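# Lift clothes rail off wall hooks onto counter

## Task

Unhook the clothes rail from both wall hooks and set it down lying flat on the counter. Its long axis must be no more than 30° off parallel to the wall, and its centre must sit between the two hooks at a distance of 18 to 28 cm from the wall. Release it and pull the gripper away. It counts as failed if the gripper still holds the rail at grading, or if the rail stays in place only because the robot supports it.

## Robot and tools

Robot: one 7-joint arm with a parallel two-finger gripper. There is only one arm, so every row covers just this arm.

Scene frame: the origin is on the table surface directly beneath the arm base. +z is up, and +y is to the left when looking along +x. The base itself may be slightly tilted relative to the table. All reported poses and velocities use this frame, in metres, m/s and rad/s. At long reach the reported hand position may be a little off from the true one.

Gripper: the fingers point along the gripper's own +z axis and close along its y axis. end_effector_position is the point between the pads when the fingers are shut, about 2 cm short of the fingertips. Closing pushes the tips roughly 10 mm further along +z.

Tool execute_actions, argument actions: a list holding zero or one item.
- [] (LOOK): sends nothing new and returns the current state.
- {"rows": [[...]], "steps": n} (ACT): n is 1 to 15 control steps of 1/30 s each, default 15. Each row is used for one step, and the final row repeats if there are fewer rows than steps. Each row has 8 numbers: seven absolute joint target angles in radians, ordered waist, shoulder, upper arm roll, elbow, forearm roll, wrist pitch, wrist roll, then the gripper opening. These are targets to go to, not offsets, and use the same values the Joint positions line reports. Stated ranges: waist -6.283..6.283, shoulder -2.059..2.094, upper arm roll -6.283..6.283, elbow -0.192..3.927, forearm roll -6.283..6.283, wrist pitch -1.693..3.142, wrist roll -6.283..6.283. A target more than 0.010 rad beyond a range end, and further out than the joint's last reported angle, gets the whole call rejected. A target past the true end is clipped, and the result then says "joint sent to its limit". The opening runs from -1 (closed) to +1 (fully open, 0.084 m pad gap).
- {"steps": n} with no rows (WAIT): no new command. It returns after n steps (at most 300), counted from the previous result.
- pictures (bool, optional): set it to false to leave out the camera images.

Motion limits: each joint target moves at no more than 3.14 rad/s and takes 0.16 s to ramp up, and all joints arrive together. On each step a target is kept within 0.623 rad of the measured angle. If the targets would move the gripper more than 70 mm from where it is, they are scaled back. So big moves need several calls. The simulation keeps running while you write, and the arm keeps heading for the last row sent until it stalls.

Result lines: the state line gives end_effector_position, end_effector_quat_wxyz and velocities. Joint positions and Joint velocities are in row order, followed by the pad gap in metres. grip_measured is the measured opening on the command scale. Joint torques are total drive outputs, each with an offset and noise. "joint command not followed" means a clearance check changed or blocked targets (mounting blocks and posts count as part of the arm). HELD marks steps where your row was not fully sent. MOTOR HOT appears from 65 °C; at 80 °C an OVER-TEMPERATURE FAULT applies the brakes until the motors cool.

Gripping: to keep hold, command an opening well below grip_measured; the lower it is, the harder the squeeze, up to about 24 N per pad. Closing fast can hit harder. Objects wider than about 6 cm may slip.

Torque fault: if contact torque reaches a joint's limit (N m: waist 45.5, shoulder 45.5, upper arm roll 27.3, elbow 27.3, forearm roll 27.3, wrist pitch 18.2, wrist roll 18.2, including the weight of anything held), the arm backs that joint off slightly, stops for 10 s and drops the rest of the call. Holding loads also heats the motors.

zoom_image: camera is "cam_high" or "cam_low" (both 672x504). region is [x0, y0, x1, y1] in image pixels with the origin at the top-left, at most 504x504. It returns an enlarged crop of that camera's latest image.

Calibration: cam_high sits at about world (0.426, 0.641, 1.122) and looks down. cam_low sits at about (0.298, -0.794, 0.168) and looks across from the -y side. Intrinsics and extrinsics are as given, and each may be off by a couple of degrees or millimetres.

finished_scene: argument scene, the integer number of the current scene.

Things to avoid: knocking anything off the table, dropping or slamming the rail, hard collisions or heavy pushing, and still holding the rail at the end. Occasional outside tugs on the held part or nudges to loose objects can happen, so check the state after they do. Faster, smoother motion with less effort is better.

Each tool is called after "Call:" in YAML: its name, and indented under it one key for each argument.

## Session

Call:
execute_actions:
  actions: []

Scene clock: 0.00 s of 4700.00 s.
end_effector_position=(+0.2268, -0.3959, +0.3472) grip_measured=+1.00 end_effector_quat_wxyz=(-0.203, -0.154, +0.948, +0.191) end_effector_velocity=(+0.001, +0.000, -0.000) end_effector_angular_velocity=(+0.001, -0.000, +0.001)
Joint positions: [-1.036  0.566 -0.065  1.584  0.069  1.576  1.481  0.084]
Joint velocities: [ 0.    -0.     0.001 -0.     0.    -0.     0.    -0.   ]
Joint torques (N m, as the arm reports them, + toward a larger angle): no reading
Motor temperatures (°C, as the motors report them): [28 29 27 29 27 29 27]

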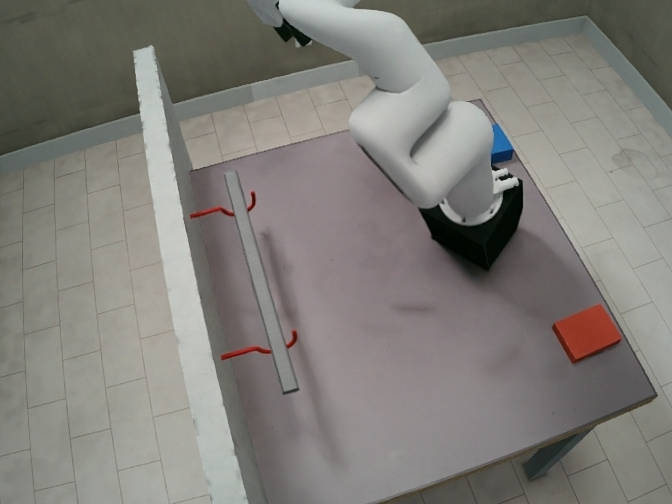

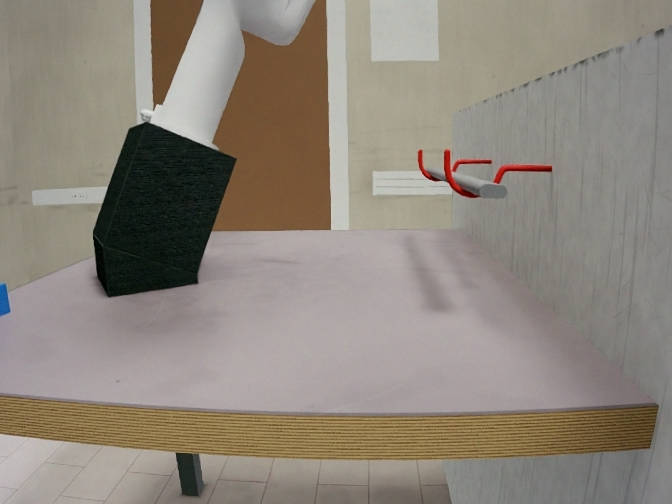

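Call:
execute_actions:
  actions:
    - {"rows":[[0.0,0.566,-0.065,1.584,0.069,1.576,1.481,1]],"steps":15}
  pictures: false

Call:
zoom_image:
  camera: "cam_low"
  region: [380,100,600,260]

Scene clock: 7.00 s of 4700.00 s.
end_effector_position=(+0.3448, -0.3225, +0.2866) grip_measured=+1.00 end_effector_quat_wxyz=(-0.257, -0.297, +0.894, +0.214) end_effector_velocity=(+0.251, +0.227, -0.147) end_effector_angular_velocity=(+0.260, +0.184, +0.726)
Joint positions: [-0.71   0.566 -0.064  1.584  0.069  1.576  1.481  0.084]
Joint velocities: [ 0.791 -0.     0.002  0.     0.001  0.    -0.001  0.   ]
Joint torques (N m, as the arm reports them, + toward a larger angle): [-13.38 -21.36 -11.75  11.89  -0.81  -0.01  -0.17]
Motor temperatures (°C, as the motors report them): [28 31 28 32 27 29 27]
Steps of this call (steps 1 to 90: nothing new was sent; then 3.50 s passed at rest; steps 91 to 105: all 15 steps of this action). Readings (joint positions):
91: [-1.036 0.566 -0.065 1.584 0.069 1.576 1.481]
92: [-1.034 0.566 -0.065 1.584 0.068 1.576 1.481]
94: [-1.008 0.566 -0.073 1.583 0.068 1.576 1.481]
98: [-0.894 0.566 -0.063 1.584 0.069 1.576 1.481]
105: the state above

Region (380, 100, 600, 260) of cam_low's 672x504 image, scaled by 2.291, with more detail than that image has; it fills the top 367 rows of this view, and the rest is white.

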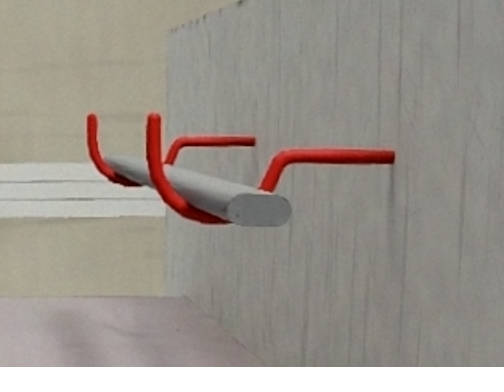

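Call:
execute_actions:
  actions:
    - {"steps":40}

Scene clock: 17.43 s of 4700.00 s.
end_effector_position=(+0.4114, -0.2413, +0.2443) grip_measured=+1.00 end_effector_quat_wxyz=(-0.311, -0.399, +0.834, +0.221) end_effector_velocity=(+0.000, +0.000, -0.000) end_effector_angular_velocity=(+0.000, +0.000, +0.000)
Joint positions: [-0.399  0.564 -0.128  1.581  0.064  1.582  1.483  0.084]
Joint velocities: [ 0. -0.  0.  0.  0.  0.  0.  0.]
Joint torques (N m, as the arm reports them, + toward a larger angle): [-11.59 -22.2  -11.6   11.33  -1.03   0.24  -0.2 ]
Motor temperatures (°C, as the motors report them): [29 32 29 34 27 29 27]
TORQUE FAULT: the external load on joint 3 (upper arm roll) reached its load limit, and the arm stopped for 10 seconds. The arm's remaining commands of this call were not run. Joint 3 (upper arm roll) moved back by up to 3 degrees. The arm holds there, with its grip as last carried out, and accepts commands again: back off and push less far. The arm stops again, at the same cost, whenever a joint's load reaches its limit.
The stop began at step 13 of this call (marked STOPPED below). From that step on the arm followed nothing that you had sent. Nothing is kept back now, and the robot has no last target.
Steps of this call (steps 1 to 12: the robot went on to your last target; steps 13 to 313: the stop). Readings (joint positions):
1: [-0.684 0.566 -0.064 1.584 0.069 1.576 1.481]
2: [-0.658 0.566 -0.064 1.584 0.069 1.576 1.481]
4: [-0.605 0.566 -0.064 1.584 0.069 1.576 1.481]
8: [-0.500 0.566 -0.064 1.584 0.069 1.576 1.481]
13: [-0.398 0.562 -0.080 1.580 0.062 1.584 1.483] STOPPED
313: the state above

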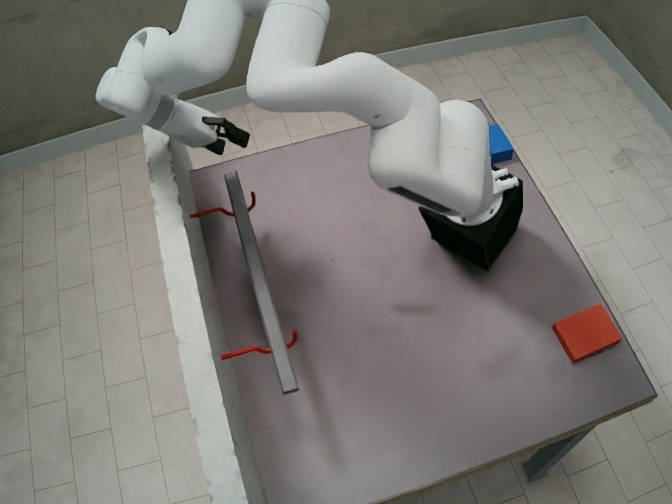

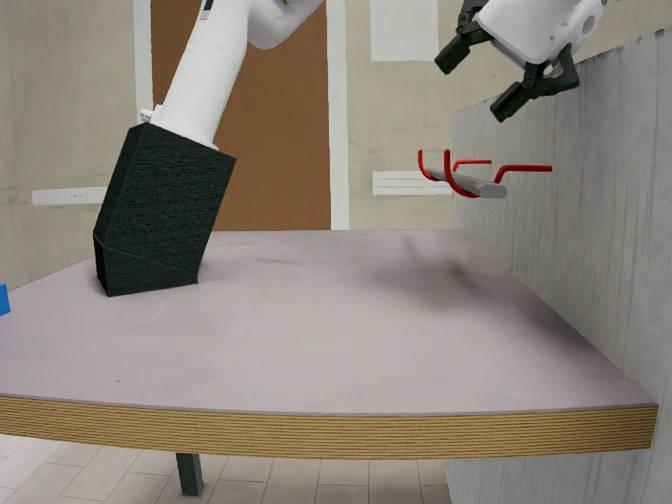

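Call:
execute_actions:
  actions:
    - {"rows":[[-0.4,0.2,-0.065,1.3,0.069,1.576,1.481,1]],"steps":15}
  pictures: false

Call:
execute_actions:
  actions:
    - {"steps":30}
  pictures: false

Scene clock: 28.80 s of 4700.00 s.
end_effector_position=(+0.4033, -0.1681, +0.3121) grip_measured=+1.00 end_effector_quat_wxyz=(-0.277, -0.437, +0.832, +0.202) end_effector_velocity=(-0.037, +0.029, +0.001) end_effector_angular_velocity=(+0.037, +0.037, -0.013)
Joint positions: [-0.4    0.214 -0.068  1.313  0.069  1.576  1.481  0.084]
Joint velocities: [-0.007 -0.105  0.02  -0.161  0.001 -0.004  0.001 -0.   ]
Joint torques (N m, as the arm reports them, + toward a larger angle): [ -9.34 -16.62 -10.5   12.79  -0.8   -0.13  -0.1 ]
Motor temperatures (°C, as the motors report them): [29 33 30 35 27 29 27]
Steps of this call (steps 1 to 90: nothing new was sent; then 7.87 s passed at rest; steps 91 to 105: all 15 steps of this action). Readings (joint positions):
91: [-0.399 0.564 -0.128 1.581 0.064 1.582 1.483]
92: [-0.399 0.562 -0.127 1.580 0.064 1.581 1.483]
94: [-0.399 0.534 -0.122 1.552 0.064 1.581 1.482]
98: [-0.399 0.367 -0.094 1.432 0.067 1.579 1.482]
105: the state above

Scene clock: 29.80 s of 4700.00 s.
end_effector_position=(+0.4017, -0.1649, +0.3141) grip_measured=+1.00 end_effector_quat_wxyz=(-0.276, -0.439, +0.831, +0.202) end_effector_velocity=(+0.000, -0.000, +0.000) end_effector_angular_velocity=(+0.000, -0.000, +0.000)
Joint positions: [-0.4    0.2   -0.065  1.3    0.069  1.576  1.481  0.084]
Joint velocities: [-0.001 -0.     0.     0.    -0.     0.    -0.    -0.   ]
Joint torques (N m, as the arm reports them, + toward a larger angle): [ -8.82 -17.9   -9.92  12.12  -0.61   0.13  -0.19]
Motor temperatures (°C, as the motors report them): [29 33 30 35 27 29 27]
Steps of this call (steps 1 to 30: the robot went on to your last target). Readings (joint positions):
1: [-0.400 0.212 -0.067 1.308 0.069 1.576 1.481]
2: [-0.400 0.209 -0.067 1.305 0.069 1.576 1.481]
4: [-0.400 0.206 -0.066 1.302 0.069 1.576 1.481]
8: [-0.400 0.202 -0.065 1.301 0.069 1.576 1.481]
30: the state above
The arm was judged still, so your last target was given up. Only a new action makes it travel on or press farther. Fingers that are still opening or closing keep moving.

Call:
execute_actions:
  actions:
    - {"rows":[[-0.4,-0.1,-0.065,1.2,0.069,1.7,1.481,1]],"steps":15}
  pictures: false

Call:
execute_actions:
  actions:
    - {"rows":[[0.0,-0.1,-0.065,1.2,0.069,1.7,1.481,1]],"steps":15}
  pictures: false

Call:
execute_actions:
  actions:
    - {"steps":20}

Scene clock: 34.50 s of 4700.00 s.
end_effector_position=(+0.3852, -0.1143, +0.3988) grip_measured=+1.00 end_effector_quat_wxyz=(-0.253, -0.456, +0.835, +0.176) end_effector_velocity=(-0.026, +0.022, +0.005) end_effector_angular_velocity=(+0.033, +0.044, -0.011)
Joint positions: [-0.4   -0.089 -0.065  1.203  0.069  1.695  1.481  0.084]
Joint velocities: [ 0.002 -0.066  0.006 -0.072 -0.     0.049  0.001 -0.   ]
Joint torques (N m, as the arm reports them, + toward a larger angle): [ -6.42 -14.49  -9.14  13.51  -0.78  -0.28  -0.34]
Motor temperatures (°C, as the motors report them): [29 33 30 36 27 29 27]
Steps of this call (steps 1 to 90: nothing new was sent; then 1.20 s passed at rest; steps 91 to 105: all 15 steps of this action). Readings (joint positions):
91: [-0.400 0.200 -0.065 1.300 0.069 1.576 1.481]
92: [-0.400 0.198 -0.065 1.299 0.069 1.577 1.481]
94: [-0.400 0.171 -0.065 1.285 0.069 1.591 1.481]
98: [-0.400 0.024 -0.065 1.244 0.069 1.648 1.481]
105: the state above

Scene clock: 35.00 s of 4700.00 s.
end_effector_position=(+0.4191, +0.0053, +0.3588) grip_measured=+1.00 end_effector_quat_wxyz=(-0.287, -0.599, +0.720, +0.200) end_effector_velocity=(+0.009, +0.103, -0.027) end_effector_angular_velocity=(+0.101, +0.069, +0.285)
Joint positions: [-0.029 -0.099 -0.06   1.2    0.07   1.7    1.481  0.084]
Joint velocities: [ 0.325 -0.009 -0.016 -0.003 -0.002  0.003  0.     0.   ]
Joint torques (N m, as the arm reports them, + toward a larger angle): [-11.97 -16.51 -13.69  12.65  -1.42   0.06  -0.25]
Motor temperatures (°C, as the motors report them): [29 33 30 36 27 29 27]
Steps of this call (steps 1 to 15: all 15 steps of this action). Readings (joint positions):
1: [-0.400 -0.091 -0.065 1.202 0.069 1.697 1.481]
2: [-0.398 -0.093 -0.065 1.201 0.069 1.698 1.481]
4: [-0.368 -0.094 -0.071 1.200 0.068 1.698 1.481]
8: [-0.227 -0.095 -0.062 1.200 0.069 1.699 1.481]
15: the state above

Scene clock: 35.67 s of 4700.00 s.
end_effector_position=(+0.4199, +0.0128, +0.3570) grip_measured=+1.00 end_effector_quat_wxyz=(-0.289, -0.607, +0.712, +0.201) end_effector_velocity=(+0.000, +0.001, -0.000) end_effector_angular_velocity=(+0.001, +0.001, +0.003)
Joint positions: [-0.    -0.1   -0.065  1.2    0.069  1.7    1.481  0.084]
Joint velocities: [ 0.002  0.     0.002  0.     0.    -0.     0.     0.   ]
Joint torques (N m, as the arm reports them, + toward a larger angle): [ -4.15 -16.27  -7.15  12.63  -0.61   0.38  -0.24]
Motor temperatures (°C, as the motors report them): [29 33 30 36 27 29 27]
Steps of this call (steps 1 to 20: the robot went on to your last target). Readings (joint positions):
1: [-0.020 -0.099 -0.061 1.200 0.069 1.700 1.481]
2: [-0.015 -0.100 -0.063 1.200 0.069 1.700 1.481]
4: [-0.009 -0.100 -0.066 1.200 0.069 1.700 1.481]
8: [-0.003 -0.100 -0.066 1.200 0.069 1.700 1.481]
20: the state above

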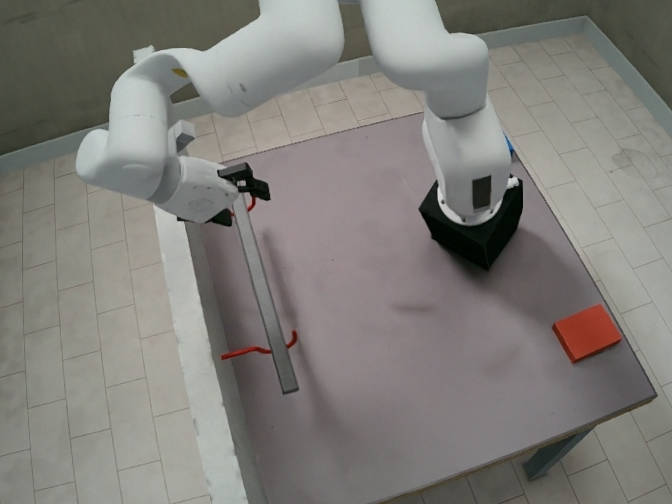

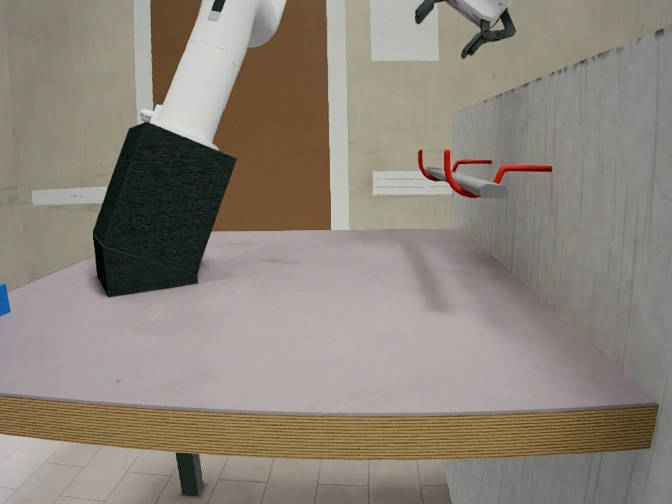

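Call:
execute_actions:
  actions:
    - {"rows":[[0.3,-0.1,-0.065,1.2,0.069,1.0,1.481,1]],"steps":15}
  pictures: false

Call:
execute_actions:
  actions:
    - {"steps":20}
  pictures: false

Scene clock: 42.80 s of 4700.00 s.
end_effector_position=(+0.5489, +0.0906, +0.3130) grip_measured=+1.00 end_effector_quat_wxyz=(+0.135, +0.741, -0.657, -0.029) end_effector_velocity=(+0.306, +0.272, -0.032) end_effector_angular_velocity=(+0.239, -1.143, +0.696)
Joint positions: [ 0.224 -0.1   -0.065  1.2    0.069  1.184  1.481  0.084]
Joint velocities: [ 0.539 -0.001  0.002 -0.     0.    -1.286 -0.001 -0.   ]
Joint torques (N m, as the arm reports them, + toward a larger angle): [ -2.59 -18.62  -5.8   13.62  -0.12  -0.38  -0.29]
Motor temperatures (°C, as the motors report them): [28 33 30 37 27 29 27]
Steps of this call (steps 1 to 15: the robot went on to your last target; steps 16 to 90: nothing new was sent; then 3.63 s passed at rest; steps 91 to 105: all 15 steps of this action). Readings (joint positions):
91: [0.000 -0.100 -0.065 1.200 0.069 1.700 1.481]
92: [0.001 -0.100 -0.065 1.200 0.069 1.698 1.481]
94: [0.015 -0.100 -0.068 1.199 0.069 1.664 1.481]
98: [0.095 -0.100 -0.064 1.200 0.069 1.493 1.481]
105: the state above

Scene clock: 43.47 s of 4700.00 s.
end_effector_position=(+0.5907, +0.1321, +0.3127) grip_measured=+1.00 end_effector_quat_wxyz=(+0.067, +0.774, -0.629, +0.025) end_effector_velocity=(+0.001, +0.002, +0.000) end_effector_angular_velocity=(+0.002, -0.003, +0.004)
Joint positions: [ 0.3   -0.1   -0.065  1.2    0.069  1.     1.481  0.084]
Joint velocities: [ 0.003 -0.     0.001  0.001 -0.    -0.003  0.     0.   ]
Joint torques (N m, as the arm reports them, + toward a larger angle): [ -2.8  -18.8   -5.14  14.16  -0.22  -0.9   -0.28]
Motor temperatures (°C, as the motors report them): [28 33 30 37 27 29 27]
Steps of this call (steps 1 to 20: the robot went on to your last target). Readings (joint positions):
1: [0.241 -0.100 -0.064 1.200 0.069 1.142 1.481]
2: [0.258 -0.100 -0.064 1.200 0.069 1.103 1.481]
4: [0.280 -0.100 -0.062 1.201 0.069 1.051 1.481]
8: [0.295 -0.100 -0.065 1.200 0.069 1.013 1.481]
20: the state above

Call:
execute_actions:
  actions:
    - {"rows":[[0.3,-0.1,-0.065,0.9,0.069,0.7,1.481,1]],"steps":15}
  pictures: false

Call:
execute_actions:
  actions:
    - {"steps":15}
  pictures: false

Scene clock: 59.93 s of 4700.00 s.
end_effector_position=(+0.5926, +0.1266, +0.2915) grip_measured=+1.00 end_effector_quat_wxyz=(+0.048, +0.774, -0.630, +0.046) end_effector_velocity=(-0.000, -0.001, +0.000) end_effector_angular_velocity=(-0.000, +0.000, -0.002)
Joint positions: [ 0.3   -0.103 -0.065  1.115  0.069  0.861  1.481  0.084]
Joint velocities: [-0.001 -0.    -0.    -0.    -0.     0.     0.001 -0.   ]
Joint torques (N m, as the arm reports them, + toward a larger angle): [ -2.99 -18.45  -5.09  13.76  -0.29  -1.14  -0.26]
Motor temperatures (°C, as the motors report them): [28 33 29 39 27 30 27]
TORQUE FAULT: the external load on joint 4 (elbow) reached its load limit, and the arm stopped for 10 seconds. The arm's remaining commands of this call were not run. Joint 4 (elbow) moved back by up to 3 degrees. The arm holds there, with its grip as last carried out, and accepts commands again: back off and push less far. The arm stops again, at the same cost, whenever a joint's load reaches its limit.
The stop began at step 98 of this call (marked STOPPED below). From that step on the arm followed nothing that you had sent. 8 steps, steps kept back included, did not run and will not run. Nothing is kept back now, and the robot has no last target.
Steps of this call (steps 1 to 15: the robot went on to your last target; steps 16 to 90: nothing new was sent; then 3.20 s passed at rest; steps 91 to 97: the first 7 steps of this action; steps 98 to 398: the stop). Readings (joint positions):
91: [0.300 -0.100 -0.065 1.200 0.069 1.000 1.481]
92: [0.300 -0.100 -0.065 1.198 0.069 0.997 1.481]
94: [0.300 -0.103 -0.065 1.170 0.069 0.962 1.481]
98: [0.300 -0.110 -0.065 1.064 0.069 0.863 1.481] STOPPED
398: the state above

Scene clock: 59.97 s of 4700.00 s.
end_effector_position=(+0.5926, +0.1266, +0.2915) grip_measured=+1.00 end_effector_quat_wxyz=(+0.048, +0.774, -0.630, +0.046) end_effector_velocity=(+0.000, +0.000, -0.000) end_effector_angular_velocity=(+0.000, -0.000, -0.001)
Joint positions: [ 0.3   -0.103 -0.065  1.115  0.069  0.861  1.481  0.084]
Joint velocities: [ 0.     0.    -0.     0.     0.    -0.     0.001  0.   ]
Joint torques (N m, as the arm reports them, + toward a larger angle): [ -2.69 -18.34  -5.17  13.72  -0.18  -1.1   -0.34]
Motor temperatures (°C, as the motors report them): [28 33 29 39 27 30 27]
A stop began in an earlier call of the same reply, so what this call sent did not run. Send another action.
Steps of this call (step 1: nothing new was sent). Readings (joint positions):
1: the state above

Call:
execute_actions:
  actions:
    - {"rows":[[0.3,-0.35,-0.065,1.2,0.069,1.25,1.481,1]],"steps":15}
  pictures: false

Scene clock: 62.77 s of 4700.00 s.
end_effector_position=(+0.5486, +0.1465, +0.4126) grip_measured=+1.00 end_effector_quat_wxyz=(+0.056, +0.779, -0.624, +0.020) end_effector_velocity=(-0.059, +0.005, +0.065) end_effector_angular_velocity=(+0.001, +0.102, +0.000)
Joint positions: [ 0.3   -0.337 -0.065  1.197  0.069  1.222  1.481  0.084]
Joint velocities: [ 0.    -0.149 -0.001  0.034 -0.     0.282 -0.    -0.   ]
Joint torques (N m, as the arm reports them, + toward a larger angle): [ -1.29 -10.61  -4.22  11.99  -0.26  -1.28  -0.3 ]
Motor temperatures (°C, as the motors report them): [28 33 29 40 27 30 27]
Steps of this call (steps 1 to 69: nothing new was sent; steps 70 to 84: all 15 steps of this action). Readings (joint positions):
70: [0.300 -0.103 -0.065 1.115 0.069 0.861 1.481]
71: [0.300 -0.103 -0.065 1.115 0.069 0.864 1.481]
73: [0.300 -0.120 -0.065 1.119 0.069 0.898 1.481]
77: [0.300 -0.216 -0.065 1.156 0.069 1.038 1.481]
84: the state above

Call:
execute_actions:
  actions:
    - {"rows":[[0.3,-0.5,-0.065,0.7,0.069,0.9,1.481,1]],"steps":15}
  pictures: false

Call:
execute_actions:
  actions:
    - {"steps":15}
  pictures: false

Scene clock: 69.10 s of 4700.00 s.
end_effector_position=(+0.4682, +0.1146, +0.3171) grip_measured=+1.00 end_effector_quat_wxyz=(+0.062, +0.773, -0.631, +0.014) end_effector_velocity=(-0.085, -0.032, -0.094) end_effector_angular_velocity=(-0.005, -0.011, -0.012)
Joint positions: [ 0.3   -0.486 -0.065  0.74   0.069  0.932  1.481  0.084]
Joint velocities: [ 0.    -0.131  0.001 -0.448 -0.    -0.327 -0.001  0.   ]
Joint torques (N m, as the arm reports them, + toward a larger angle): [ -1.26 -12.59  -3.45  17.49   0.11  -1.03  -0.31]
Motor temperatures (°C, as the motors report them): [28 33 29 41 27 30 27]
Steps of this call (steps 1 to 30: the robot went on to your last target; steps 31 to 100: nothing new was sent; then 2.50 s passed at rest; steps 101 to 115: all 15 steps of this action). Readings (joint positions):
101: [0.300 -0.350 -0.065 1.200 0.069 1.250 1.481]
102: [0.300 -0.351 -0.065 1.198 0.069 1.248 1.481]
104: [0.300 -0.361 -0.065 1.168 0.069 1.224 1.481]
108: [0.300 -0.412 -0.065 0.993 0.069 1.106 1.481]
115: the state above

Scene clock: 69.60 s of 4700.00 s.
end_effector_position=(+0.4620, +0.1122, +0.3101) grip_measured=+1.00 end_effector_quat_wxyz=(+0.060, +0.773, -0.632, +0.017) end_effector_velocity=(-0.002, -0.000, -0.002) end_effector_angular_velocity=(-0.000, +0.003, -0.001)
Joint positions: [ 0.3   -0.5   -0.065  0.701  0.069  0.9    1.481  0.084]
Joint velocities: [ 0.    -0.001  0.    -0.006  0.    -0.002  0.001 -0.   ]
Joint torques (N m, as the arm reports them, + toward a larger angle): [ -0.63 -11.79  -3.62  13.66  -0.07  -0.95  -0.26]
Motor temperatures (°C, as the motors report them): [28 33 29 41 27 30 27]
Steps of this call (steps 1 to 15: the robot went on to your last target). Readings (joint positions):
1: [0.300 -0.490 -0.065 0.728 0.069 0.923 1.481]
2: [0.300 -0.493 -0.065 0.721 0.069 0.916 1.481]
4: [0.300 -0.497 -0.065 0.713 0.069 0.908 1.481]
8: [0.300 -0.499 -0.065 0.705 0.069 0.902 1.481]
15: the state above

Call:
execute_actions:
  actions:
    - {"rows":[[0.3,-0.3,-0.065,0.72,0.069,0.72,1.481,1]],"steps":15}
  pictures: false

Call:
execute_actions:
  actions:
    - {"steps":10}

Scene clock: 85.20 s of 4700.00 s.
end_effector_position=(+0.4885, +0.1109, +0.2930) grip_measured=+1.00 end_effector_quat_wxyz=(+0.045, +0.772, -0.633, +0.037) end_effector_velocity=(-0.000, -0.000, +0.000) end_effector_angular_velocity=(+0.000, +0.000, -0.000)
Joint positions: [ 0.3   -0.416 -0.065  0.722  0.07   0.789  1.481  0.084]
Joint velocities: [-0.     0.    -0.     0.     0.     0.001 -0.001 -0.   ]
Joint torques (N m, as the arm reports them, + toward a larger angle): [ -1.3  -12.59  -3.82  13.19  -0.07  -0.95  -0.07]
Motor temperatures (°C, as the motors report them): [28 32 28 41 27 30 27]
TORQUE FAULT: the external load on joint 2 (shoulder) reached its load limit, and the arm stopped for 10 seconds. The arm's remaining commands of this call were not run. Joint 2 (shoulder) moved back by up to 3 degrees. The arm holds there, with its grip as last carried out, and accepts commands again: back off and push less far. The arm stops again, at the same cost, whenever a joint's load reaches its limit.
The stop began at step 99 of this call (marked STOPPED below). From that step on the arm followed nothing that you had sent. 7 steps, steps kept back included, did not run and will not run. Nothing is kept back now, and the robot has no last target.
Steps of this call (steps 1 to 15: the robot went on to your last target; steps 16 to 90: nothing new was sent; then 2.30 s passed at rest; steps 91 to 98: the first 8 steps of this action; steps 99 to 399: the stop). Readings (joint positions):
91: [0.300 -0.500 -0.065 0.700 0.069 0.900 1.481]
92: [0.300 -0.498 -0.065 0.700 0.069 0.898 1.481]
94: [0.300 -0.470 -0.065 0.706 0.069 0.867 1.481]
98: [0.300 -0.364 -0.065 0.722 0.070 0.789 1.481]
99: [0.300 -0.371 -0.065 0.723 0.070 0.796 1.481] STOPPED
399: the state above

Scene clock: 85.23 s of 4700.00 s.
end_effector_position=(+0.4885, +0.1109, +0.2930) grip_measured=+1.00 end_effector_quat_wxyz=(+0.045, +0.772, -0.633, +0.037) end_effector_velocity=(+0.000, -0.000, -0.000) end_effector_angular_velocity=(-0.000, -0.000, +0.000)
Joint positions: [ 0.3   -0.416 -0.065  0.722  0.07   0.789  1.481  0.084]
Joint velocities: [-0.     0.    -0.001 -0.    -0.    -0.001 -0.001 -0.   ]
Joint torques (N m, as the arm reports them, + toward a larger angle): [ -1.25 -12.66  -3.52  13.13   0.11  -0.97  -0.23]
Motor temperatures (°C, as the motors report them): [28 32 28 41 27 30 27]
A stop began in an earlier call of the same reply, so what this call sent did not run. Send another action.
Steps of this call (step 1: nothing new was sent). Readings (joint positions):
1: the state above

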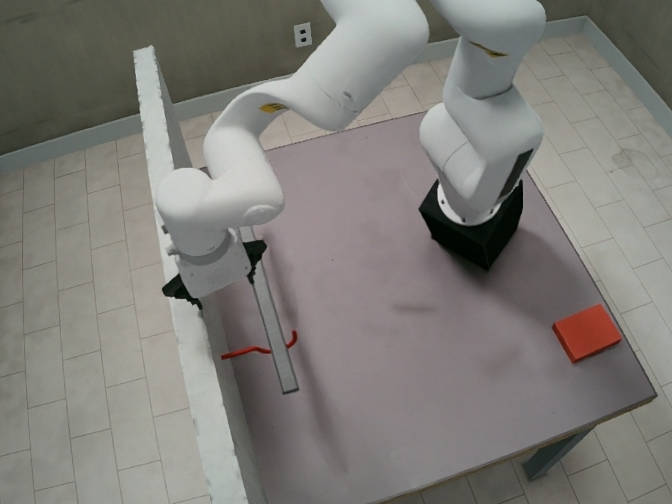

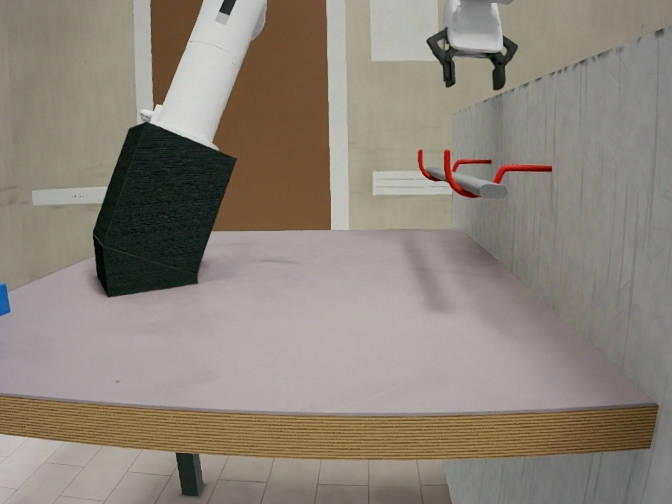

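Call:
execute_actions:
  actions:
    - {"rows":[[0.3,-0.52,-0.065,0.7,0.069,0.92,1.481,0.1]],"steps":10}
  pictures: false

Call:
execute_actions:
  actions:
    - {"rows":[[0.3,-0.45,-0.065,0.55,0.069,0.7,1.481,0.1]],"steps":15}
  pictures: false

Call:
execute_actions:
  actions:
    - {"steps":8}

Scene clock: 93.77 s of 4700.00 s.
end_effector_position=(+0.4626, +0.1133, +0.3152) grip_measured=+0.09 end_effector_quat_wxyz=(+0.057, +0.773, -0.631, +0.019) end_effector_velocity=(-0.043, -0.002, +0.003) end_effector_angular_velocity=(-0.006, +0.102, -0.005)
Joint positions: [ 0.3   -0.512 -0.065  0.703  0.069  0.907  1.481  0.048]
Joint velocities: [ 0.002 -0.073  0.002 -0.043 -0.001  0.131  0.001 -0.   ]
Joint torques (N m, as the arm reports them, + toward a larger angle): [ -0.76 -10.6   -3.35  13.34  -0.09  -1.18  -0.33]
Motor temperatures (°C, as the motors report them): [28 32 28 41 27 30 27]
Steps of this call (steps 1 to 90: nothing new was sent; then 5.20 s passed at rest; steps 91 to 100: all 10 steps of this action). Readings (joint positions):
91: [0.300 -0.416 -0.065 0.722 0.070 0.789 1.481]
92: [0.300 -0.418 -0.065 0.722 0.070 0.791 1.481]
94: [0.300 -0.440 -0.065 0.715 0.069 0.823 1.481]
98: [0.300 -0.504 -0.065 0.706 0.069 0.895 1.481]
100: the state above

Scene clock: 94.27 s of 4700.00 s.
end_effector_position=(+0.4398, +0.0957, +0.2547) grip_measured=+0.09 end_effector_quat_wxyz=(+0.063, +0.769, -0.635, +0.022) end_effector_velocity=(-0.004, -0.003, -0.010) end_effector_angular_velocity=(-0.001, -0.010, +0.000)
Joint positions: [ 0.3   -0.452 -0.065  0.555  0.069  0.705  1.481  0.048]
Joint velocities: [ 0.001  0.009 -0.001 -0.031 -0.    -0.05  -0.001 -0.   ]
Joint torques (N m, as the arm reports them, + toward a larger angle): [ -0.71 -10.41  -3.2   11.99   0.22  -1.    -0.27]
Motor temperatures (°C, as the motors report them): [28 32 28 41 27 30 27]
Steps of this call (steps 1 to 15: all 15 steps of this action). Readings (joint positions):
1: [0.300 -0.514 -0.065 0.702 0.069 0.911 1.481]
2: [0.300 -0.515 -0.065 0.700 0.069 0.911 1.481]
4: [0.300 -0.509 -0.065 0.681 0.069 0.879 1.481]
8: [0.300 -0.463 -0.065 0.582 0.069 0.756 1.481]
15: the state above

Scene clock: 94.53 s of 4700.00 s.
end_effector_position=(+0.4387, +0.0952, +0.2531) grip_measured=+0.09 end_effector_quat_wxyz=(+0.064, +0.769, -0.635, +0.022) end_effector_velocity=(-0.001, -0.001, -0.002) end_effector_angular_velocity=(-0.001, +0.002, -0.003)
Joint positions: [ 0.3   -0.45  -0.065  0.551  0.069  0.7    1.481  0.048]
Joint velocities: [ 0.     0.002 -0.001 -0.004  0.    -0.004  0.002  0.   ]
Joint torques (N m, as the arm reports them, + toward a larger angle): [ -1.07 -11.39  -3.34  12.17   0.    -0.9   -0.34]
Motor temperatures (°C, as the motors report them): [28 32 28 41 27 30 27]
Steps of this call (steps 1 to 8: the robot went on to your last target). Readings (joint positions):
1: [0.300 -0.452 -0.065 0.554 0.069 0.703 1.481]
2: [0.300 -0.451 -0.065 0.553 0.069 0.702 1.481]
4: [0.300 -0.451 -0.065 0.552 0.069 0.701 1.481]
8: the state above

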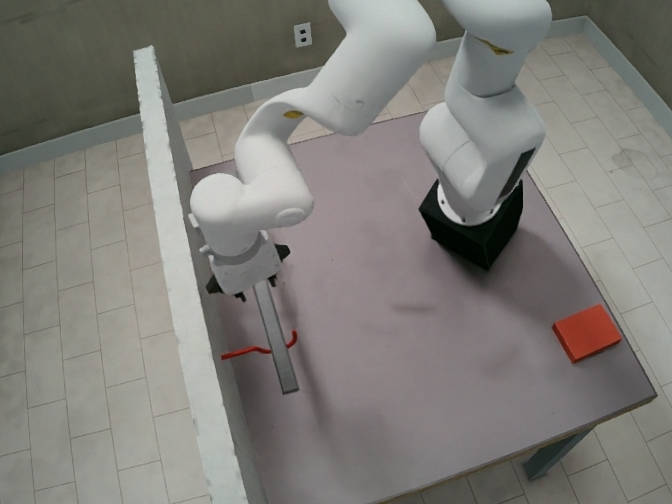

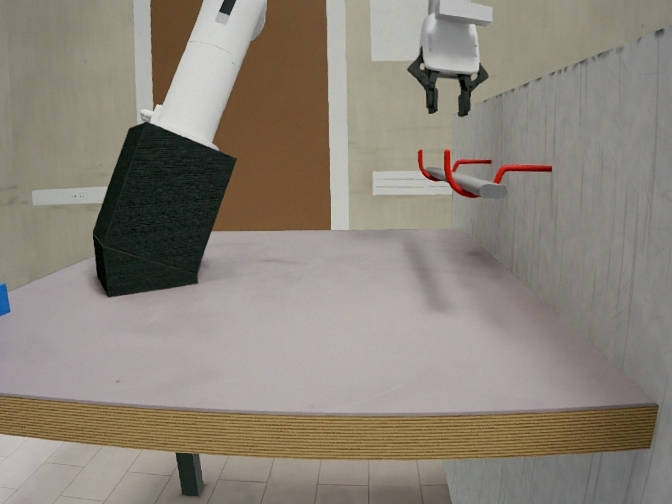

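Call:
execute_actions:
  actions:
    - {"rows":[[0.3,-0.32,-0.065,0.48,0.069,0.5,1.481,0.1]],"steps":15}
  pictures: false

Call:
execute_actions:
  actions:
    - {"steps":8}

Scene clock: 100.23 s of 4700.00 s.
end_effector_position=(+0.4289, +0.0795, +0.2018) grip_measured=+0.09 end_effector_quat_wxyz=(+0.070, +0.766, -0.638, +0.030) end_effector_velocity=(-0.002, -0.003, -0.009) end_effector_angular_velocity=(-0.003, -0.007, +0.002)
Joint positions: [ 0.3   -0.323 -0.065  0.483  0.069  0.504  1.481  0.048]
Joint velocities: [ 0.     0.022  0.    -0.015 -0.    -0.043 -0.001 -0.   ]
Joint torques (N m, as the arm reports them, + toward a larger angle): [ -1.36 -11.97  -3.59  10.56   0.18  -1.01  -0.34]
Motor temperatures (°C, as the motors report them): [28 31 28 40 27 30 27]
Steps of this call (steps 1 to 15: the robot went on to your last target; steps 16 to 90: nothing new was sent; then 2.20 s passed at rest; steps 91 to 105: all 15 steps of this action). Readings (joint positions):
91: [0.300 -0.450 -0.065 0.550 0.069 0.700 1.481]
92: [0.300 -0.449 -0.065 0.549 0.069 0.697 1.481]
94: [0.300 -0.431 -0.065 0.541 0.069 0.663 1.481]
98: [0.300 -0.347 -0.065 0.492 0.069 0.549 1.481]
105: the state above

Scene clock: 100.50 s of 4700.00 s.
end_effector_position=(+0.4281, +0.0790, +0.2005) grip_measured=+0.09 end_effector_quat_wxyz=(+0.070, +0.766, -0.638, +0.030) end_effector_velocity=(-0.001, -0.001, -0.002) end_effector_angular_velocity=(-0.001, +0.003, -0.002)
Joint positions: [ 0.3   -0.321 -0.065  0.48   0.069  0.5    1.481  0.048]
Joint velocities: [-0.     0.004  0.    -0.002 -0.    -0.003  0.001 -0.   ]
Joint torques (N m, as the arm reports them, + toward a larger angle): [ -1.37 -11.87  -3.59  10.23   0.06  -1.    -0.3 ]
Motor temperatures (°C, as the motors report them): [28 31 28 40 27 30 27]
Steps of this call (steps 1 to 8: the robot went on to your last target). Readings (joint positions):
1: [0.300 -0.323 -0.065 0.482 0.069 0.503 1.481]
2: [0.300 -0.322 -0.065 0.482 0.069 0.502 1.481]
4: [0.300 -0.321 -0.065 0.481 0.069 0.501 1.481]
8: the state above

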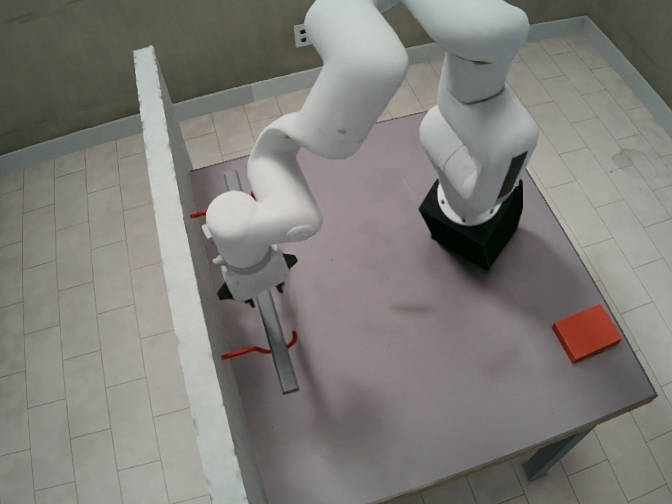

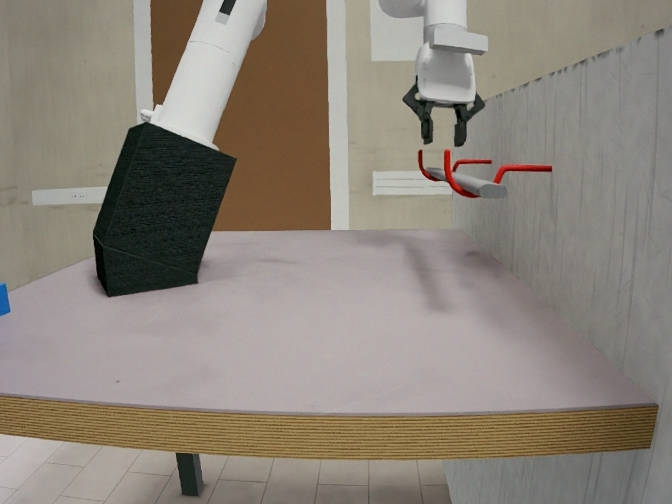

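Call:
zoom_image:
  camera: "cam_low"
  region: [390,80,550,220]

Region (390, 80, 550, 220) of cam_low's 672x504 image, scaled by 3.150, with more detail than that image has; it fills the top 441 rows of this view, and the rest is white.

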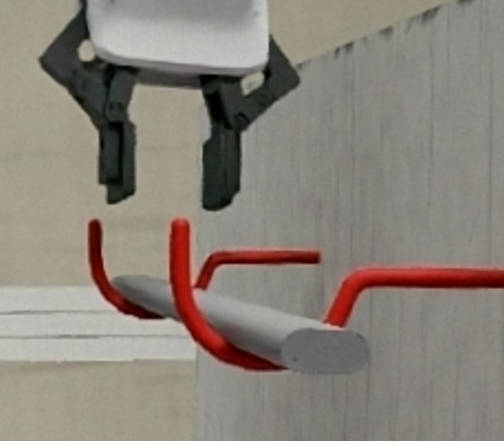

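Call:
execute_actions:
  actions:
    - {"rows":[[0.3,-0.12,-0.065,0.58,0.069,0.4,1.481,0.1]],"steps":15}
  pictures: false

Call:
execute_actions:
  actions:
    - {"steps":8}

Scene clock: 111.10 s of 4700.00 s.
end_effector_position=(+0.4554, +0.0723, +0.1633) grip_measured=+0.09 end_effector_quat_wxyz=(+0.077, +0.765, -0.638, +0.036) end_effector_velocity=(+0.000, -0.001, -0.010) end_effector_angular_velocity=(-0.004, +0.008, +0.001)
Joint positions: [ 0.3   -0.125 -0.065  0.576  0.069  0.403  1.481  0.048]
Joint velocities: [ 0.001  0.037  0.002  0.011 -0.    -0.017  0.    -0.   ]
Joint torques (N m, as the arm reports them, + toward a larger angle): [ -2.21 -15.06  -4.77  10.92   0.18  -1.52  -0.36]
Motor temperatures (°C, as the motors report them): [28 31 28 38 27 30 27]
Steps of this call (steps 1 to 15: the robot went on to your last target; steps 16 to 90: nothing new was sent; then 7.10 s passed at rest; steps 91 to 105: all 15 steps of this action). Readings (joint positions):
91: [0.300 -0.320 -0.065 0.480 0.069 0.500 1.481]
92: [0.300 -0.318 -0.065 0.481 0.069 0.499 1.481]
94: [0.300 -0.288 -0.065 0.497 0.069 0.482 1.481]
98: [0.300 -0.163 -0.065 0.557 0.069 0.424 1.481]
105: the state above

Scene clock: 111.37 s of 4700.00 s.
end_effector_position=(+0.4556, +0.0722, +0.1624) grip_measured=+0.09 end_effector_quat_wxyz=(+0.078, +0.765, -0.638, +0.036) end_effector_velocity=(+0.001, -0.000, -0.001) end_effector_angular_velocity=(-0.001, -0.001, -0.000)
Joint positions: [ 0.3   -0.121 -0.065  0.578  0.069  0.401  1.481  0.048]
Joint velocities: [-0.001  0.005  0.     0.003  0.    -0.002 -0.    -0.   ]
Joint torques (N m, as the arm reports them, + toward a larger angle): [ -2.8  -14.56  -5.02  12.49   0.25  -2.08  -0.18]
Motor temperatures (°C, as the motors report them): [28 31 28 38 27 30 27]
Steps of this call (steps 1 to 8: the robot went on to your last target). Readings (joint positions):
1: [0.300 -0.124 -0.065 0.577 0.069 0.402 1.481]
2: [0.300 -0.123 -0.065 0.577 0.069 0.402 1.481]
4: [0.300 -0.122 -0.065 0.578 0.069 0.402 1.481]
8: the state above

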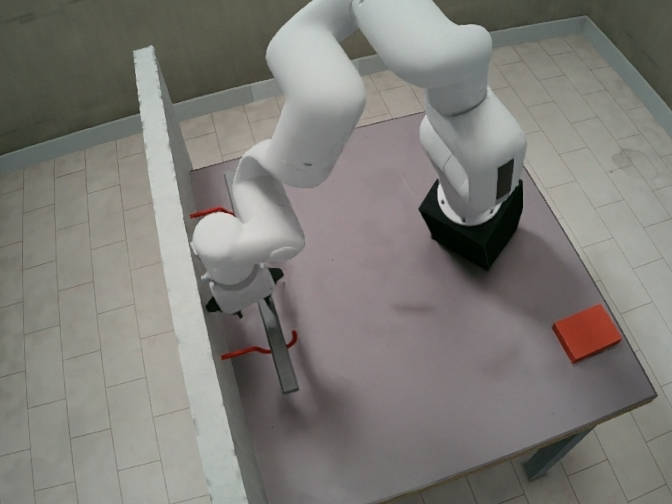

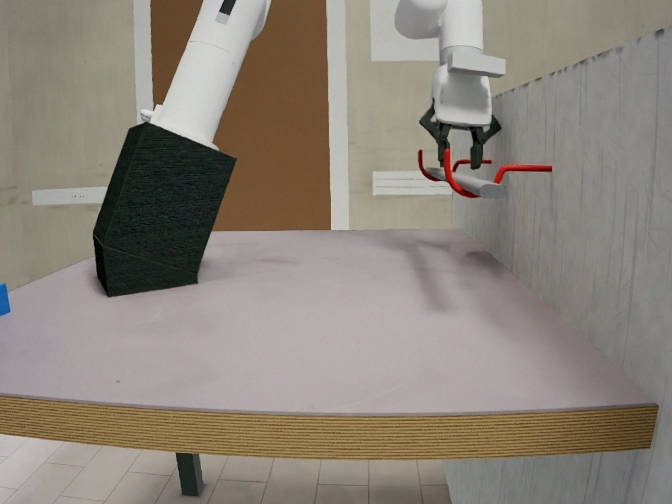

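Call:
zoom_image:
  camera: "cam_low"
  region: [390,80,550,220]

Region (390, 80, 550, 220) of cam_low's 672x504 image, scaled by 3.150, with more detail than that image has; it fills the top 441 rows of this view, and the rest is white.

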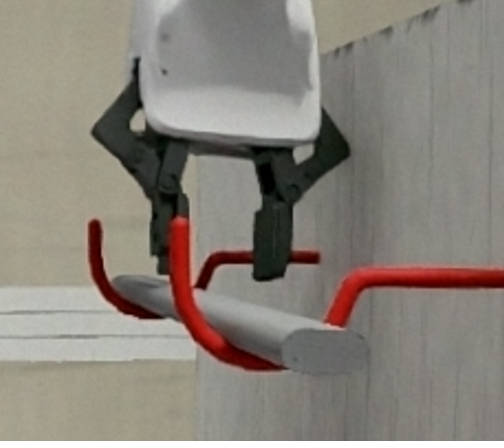

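Call:
execute_actions:
  actions:
    - {"rows":[[0.3,-0.2,-0.065,0.57,0.069,0.47,1.481,0.4]],"steps":12}

Call:
zoom_image:
  camera: "cam_low"
  region: [390,80,550,220]

Scene clock: 121.50 s of 4700.00 s.
end_effector_position=(+0.4520, +0.0772, +0.1826) grip_measured=+0.38 end_effector_quat_wxyz=(+0.076, +0.766, -0.638, +0.032) end_effector_velocity=(+0.000, +0.003, +0.008) end_effector_angular_velocity=(+0.004, -0.002, +0.001)
Joint positions: [ 0.3   -0.196 -0.065  0.567  0.069  0.469  1.481  0.06 ]
Joint velocities: [-0.    -0.029  0.    -0.001 -0.     0.025  0.     0.   ]
Joint torques (N m, as the arm reports them, + toward a larger angle): [ -3.65 -19.02  -5.89  20.69   0.35  -5.18  -0.05]
Motor temperatures (°C, as the motors report them): [28 32 28 43 27 32 27]
Steps of this call (steps 1 to 15: the robot went on to your last target; steps 16 to 90: nothing new was sent; then 6.73 s passed at rest; steps 91 to 102: all 12 steps of this action). Readings (joint positions):
91: [0.300 -0.120 -0.065 0.580 0.069 0.401 1.481]
92: [0.300 -0.120 -0.065 0.578 0.069 0.404 1.481]
94: [0.300 -0.143 -0.065 0.572 0.069 0.427 1.481]
98: [0.300 -0.188 -0.065 0.567 0.069 0.461 1.481]
102: the state above

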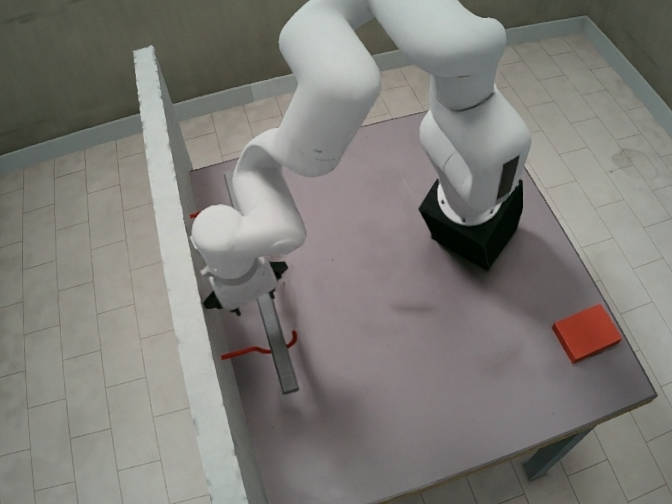

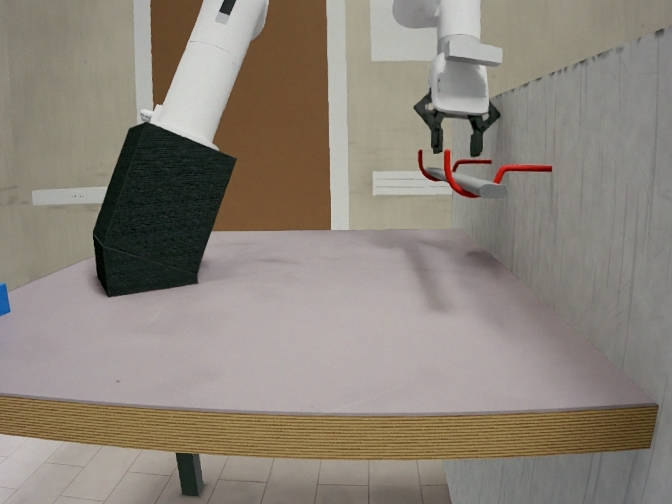

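Region (390, 80, 550, 220) of cam_low's 672x504 image, scaled by 3.150, with more detail than that image has; it fills the top 441 rows of this view, and the rest is white.

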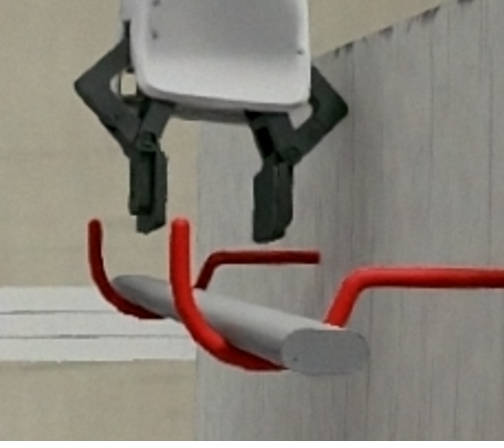

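Call:
execute_actions:
  actions:
    - {"rows":[[0.3,-0.05,-0.065,0.53,0.069,0.28,1.481,0.4]],"steps":15}

Call:
zoom_image:
  camera: "cam_low"
  region: [390,80,550,220]

Scene clock: 131.70 s of 4700.00 s.
end_effector_position=(+0.4430, +0.0616, +0.1368) grip_measured=+0.39 end_effector_quat_wxyz=(+0.078, +0.764, -0.638, +0.044) end_effector_velocity=(-0.017, -0.004, -0.014) end_effector_angular_velocity=(-0.007, +0.027, +0.001)
Joint positions: [ 0.3   -0.054 -0.065  0.534  0.069  0.282  1.481  0.061]
Joint velocities: [ 0.002  0.028  0.003 -0.027 -0.    -0.027 -0.001  0.   ]
Joint torques (N m, as the arm reports them, + toward a larger angle): [ -2.24 -14.98  -4.48   8.41   0.14  -0.81  -0.34]
Motor temperatures (°C, as the motors report them): [28 33 28 49 27 35 27]
Steps of this call (steps 1 to 15: the robot went on to your last target; steps 16 to 90: nothing new was sent; then 6.70 s passed at rest; steps 91 to 105: all 15 steps of this action). Readings (joint positions):
91: [0.300 -0.200 -0.065 0.566 0.069 0.471 1.481]
92: [0.300 -0.199 -0.065 0.566 0.069 0.469 1.481]
94: [0.300 -0.179 -0.064 0.560 0.069 0.437 1.481]
98: [0.300 -0.084 -0.066 0.548 0.069 0.319 1.481]
105: the state above

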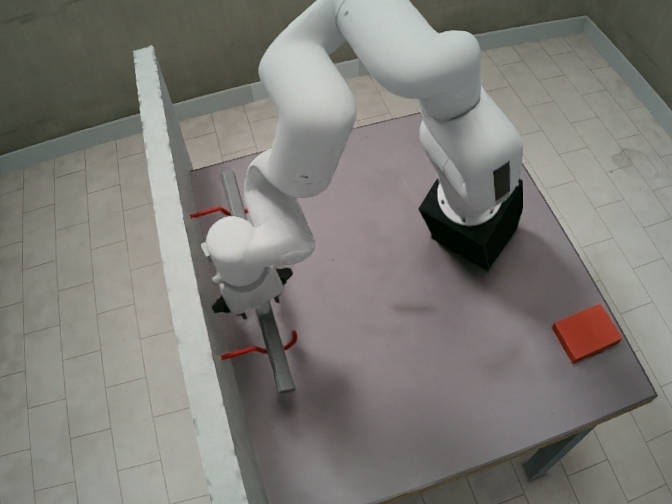

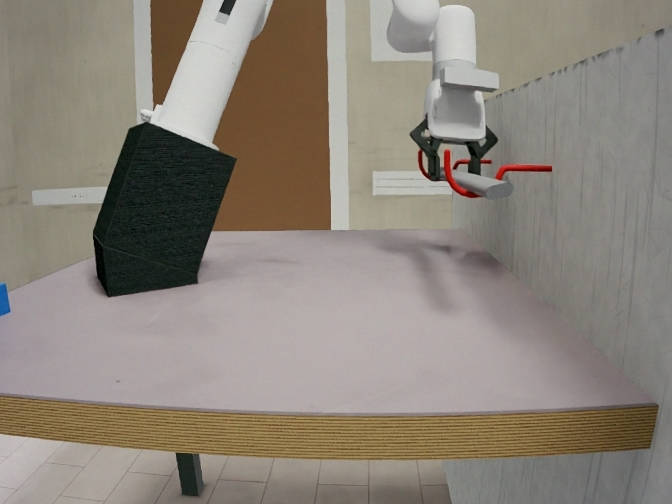

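Region (390, 80, 550, 220) of cam_low's 672x504 image, scaled by 3.150, with more detail than that image has; it fills the top 441 rows of this view, and the rest is white.

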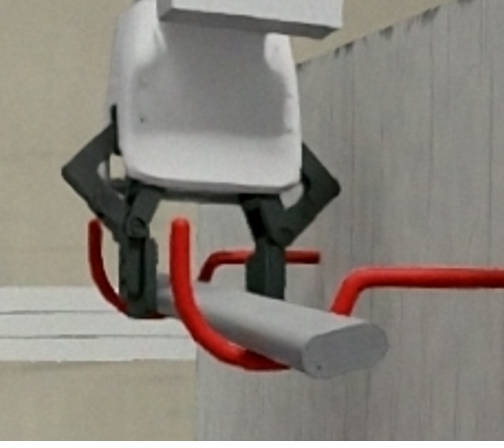

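Straddling (rail shifted a little). Close.

Call:
execute_actions:
  actions:
    - {"rows":[[0.3,-0.05,-0.065,0.53,0.069,0.28,1.481,-1]],"steps":15}
  pictures: false

Scene clock: 136.00 s of 4700.00 s.
end_effector_position=(+0.4392, +0.0607, +0.1344) grip_measured=-0.31 end_effector_quat_wxyz=(+0.081, +0.764, -0.638, +0.041) end_effector_velocity=(+0.001, +0.000, +0.000) end_effector_angular_velocity=(+0.000, -0.002, +0.004)
Joint positions: [ 0.3   -0.05  -0.065  0.529  0.069  0.281  1.481  0.03 ]
Joint velocities: [-0.     0.001  0.     0.002 -0.001 -0.001 -0.003  0.   ]
Joint torques (N m, as the arm reports them, + toward a larger angle): [ -1.89 -14.46  -3.82  10.31  -0.48  -2.06  -0.9 ]
Motor temperatures (°C, as the motors report them): [28 32 28 47 27 34 27]
Steps of this call (steps 1 to 15: the robot went on to your last target; steps 16 to 90: nothing new was sent; then 0.80 s passed at rest; steps 91 to 105: all 15 steps of this action). Readings (joint positions):
91: [0.300 -0.050 -0.065 0.530 0.069 0.280 1.481]
92: [0.300 -0.050 -0.065 0.530 0.069 0.280 1.481]
94: [0.300 -0.050 -0.065 0.529 0.069 0.281 1.481]
98: [0.300 -0.050 -0.065 0.529 0.069 0.281 1.482]
105: the state above


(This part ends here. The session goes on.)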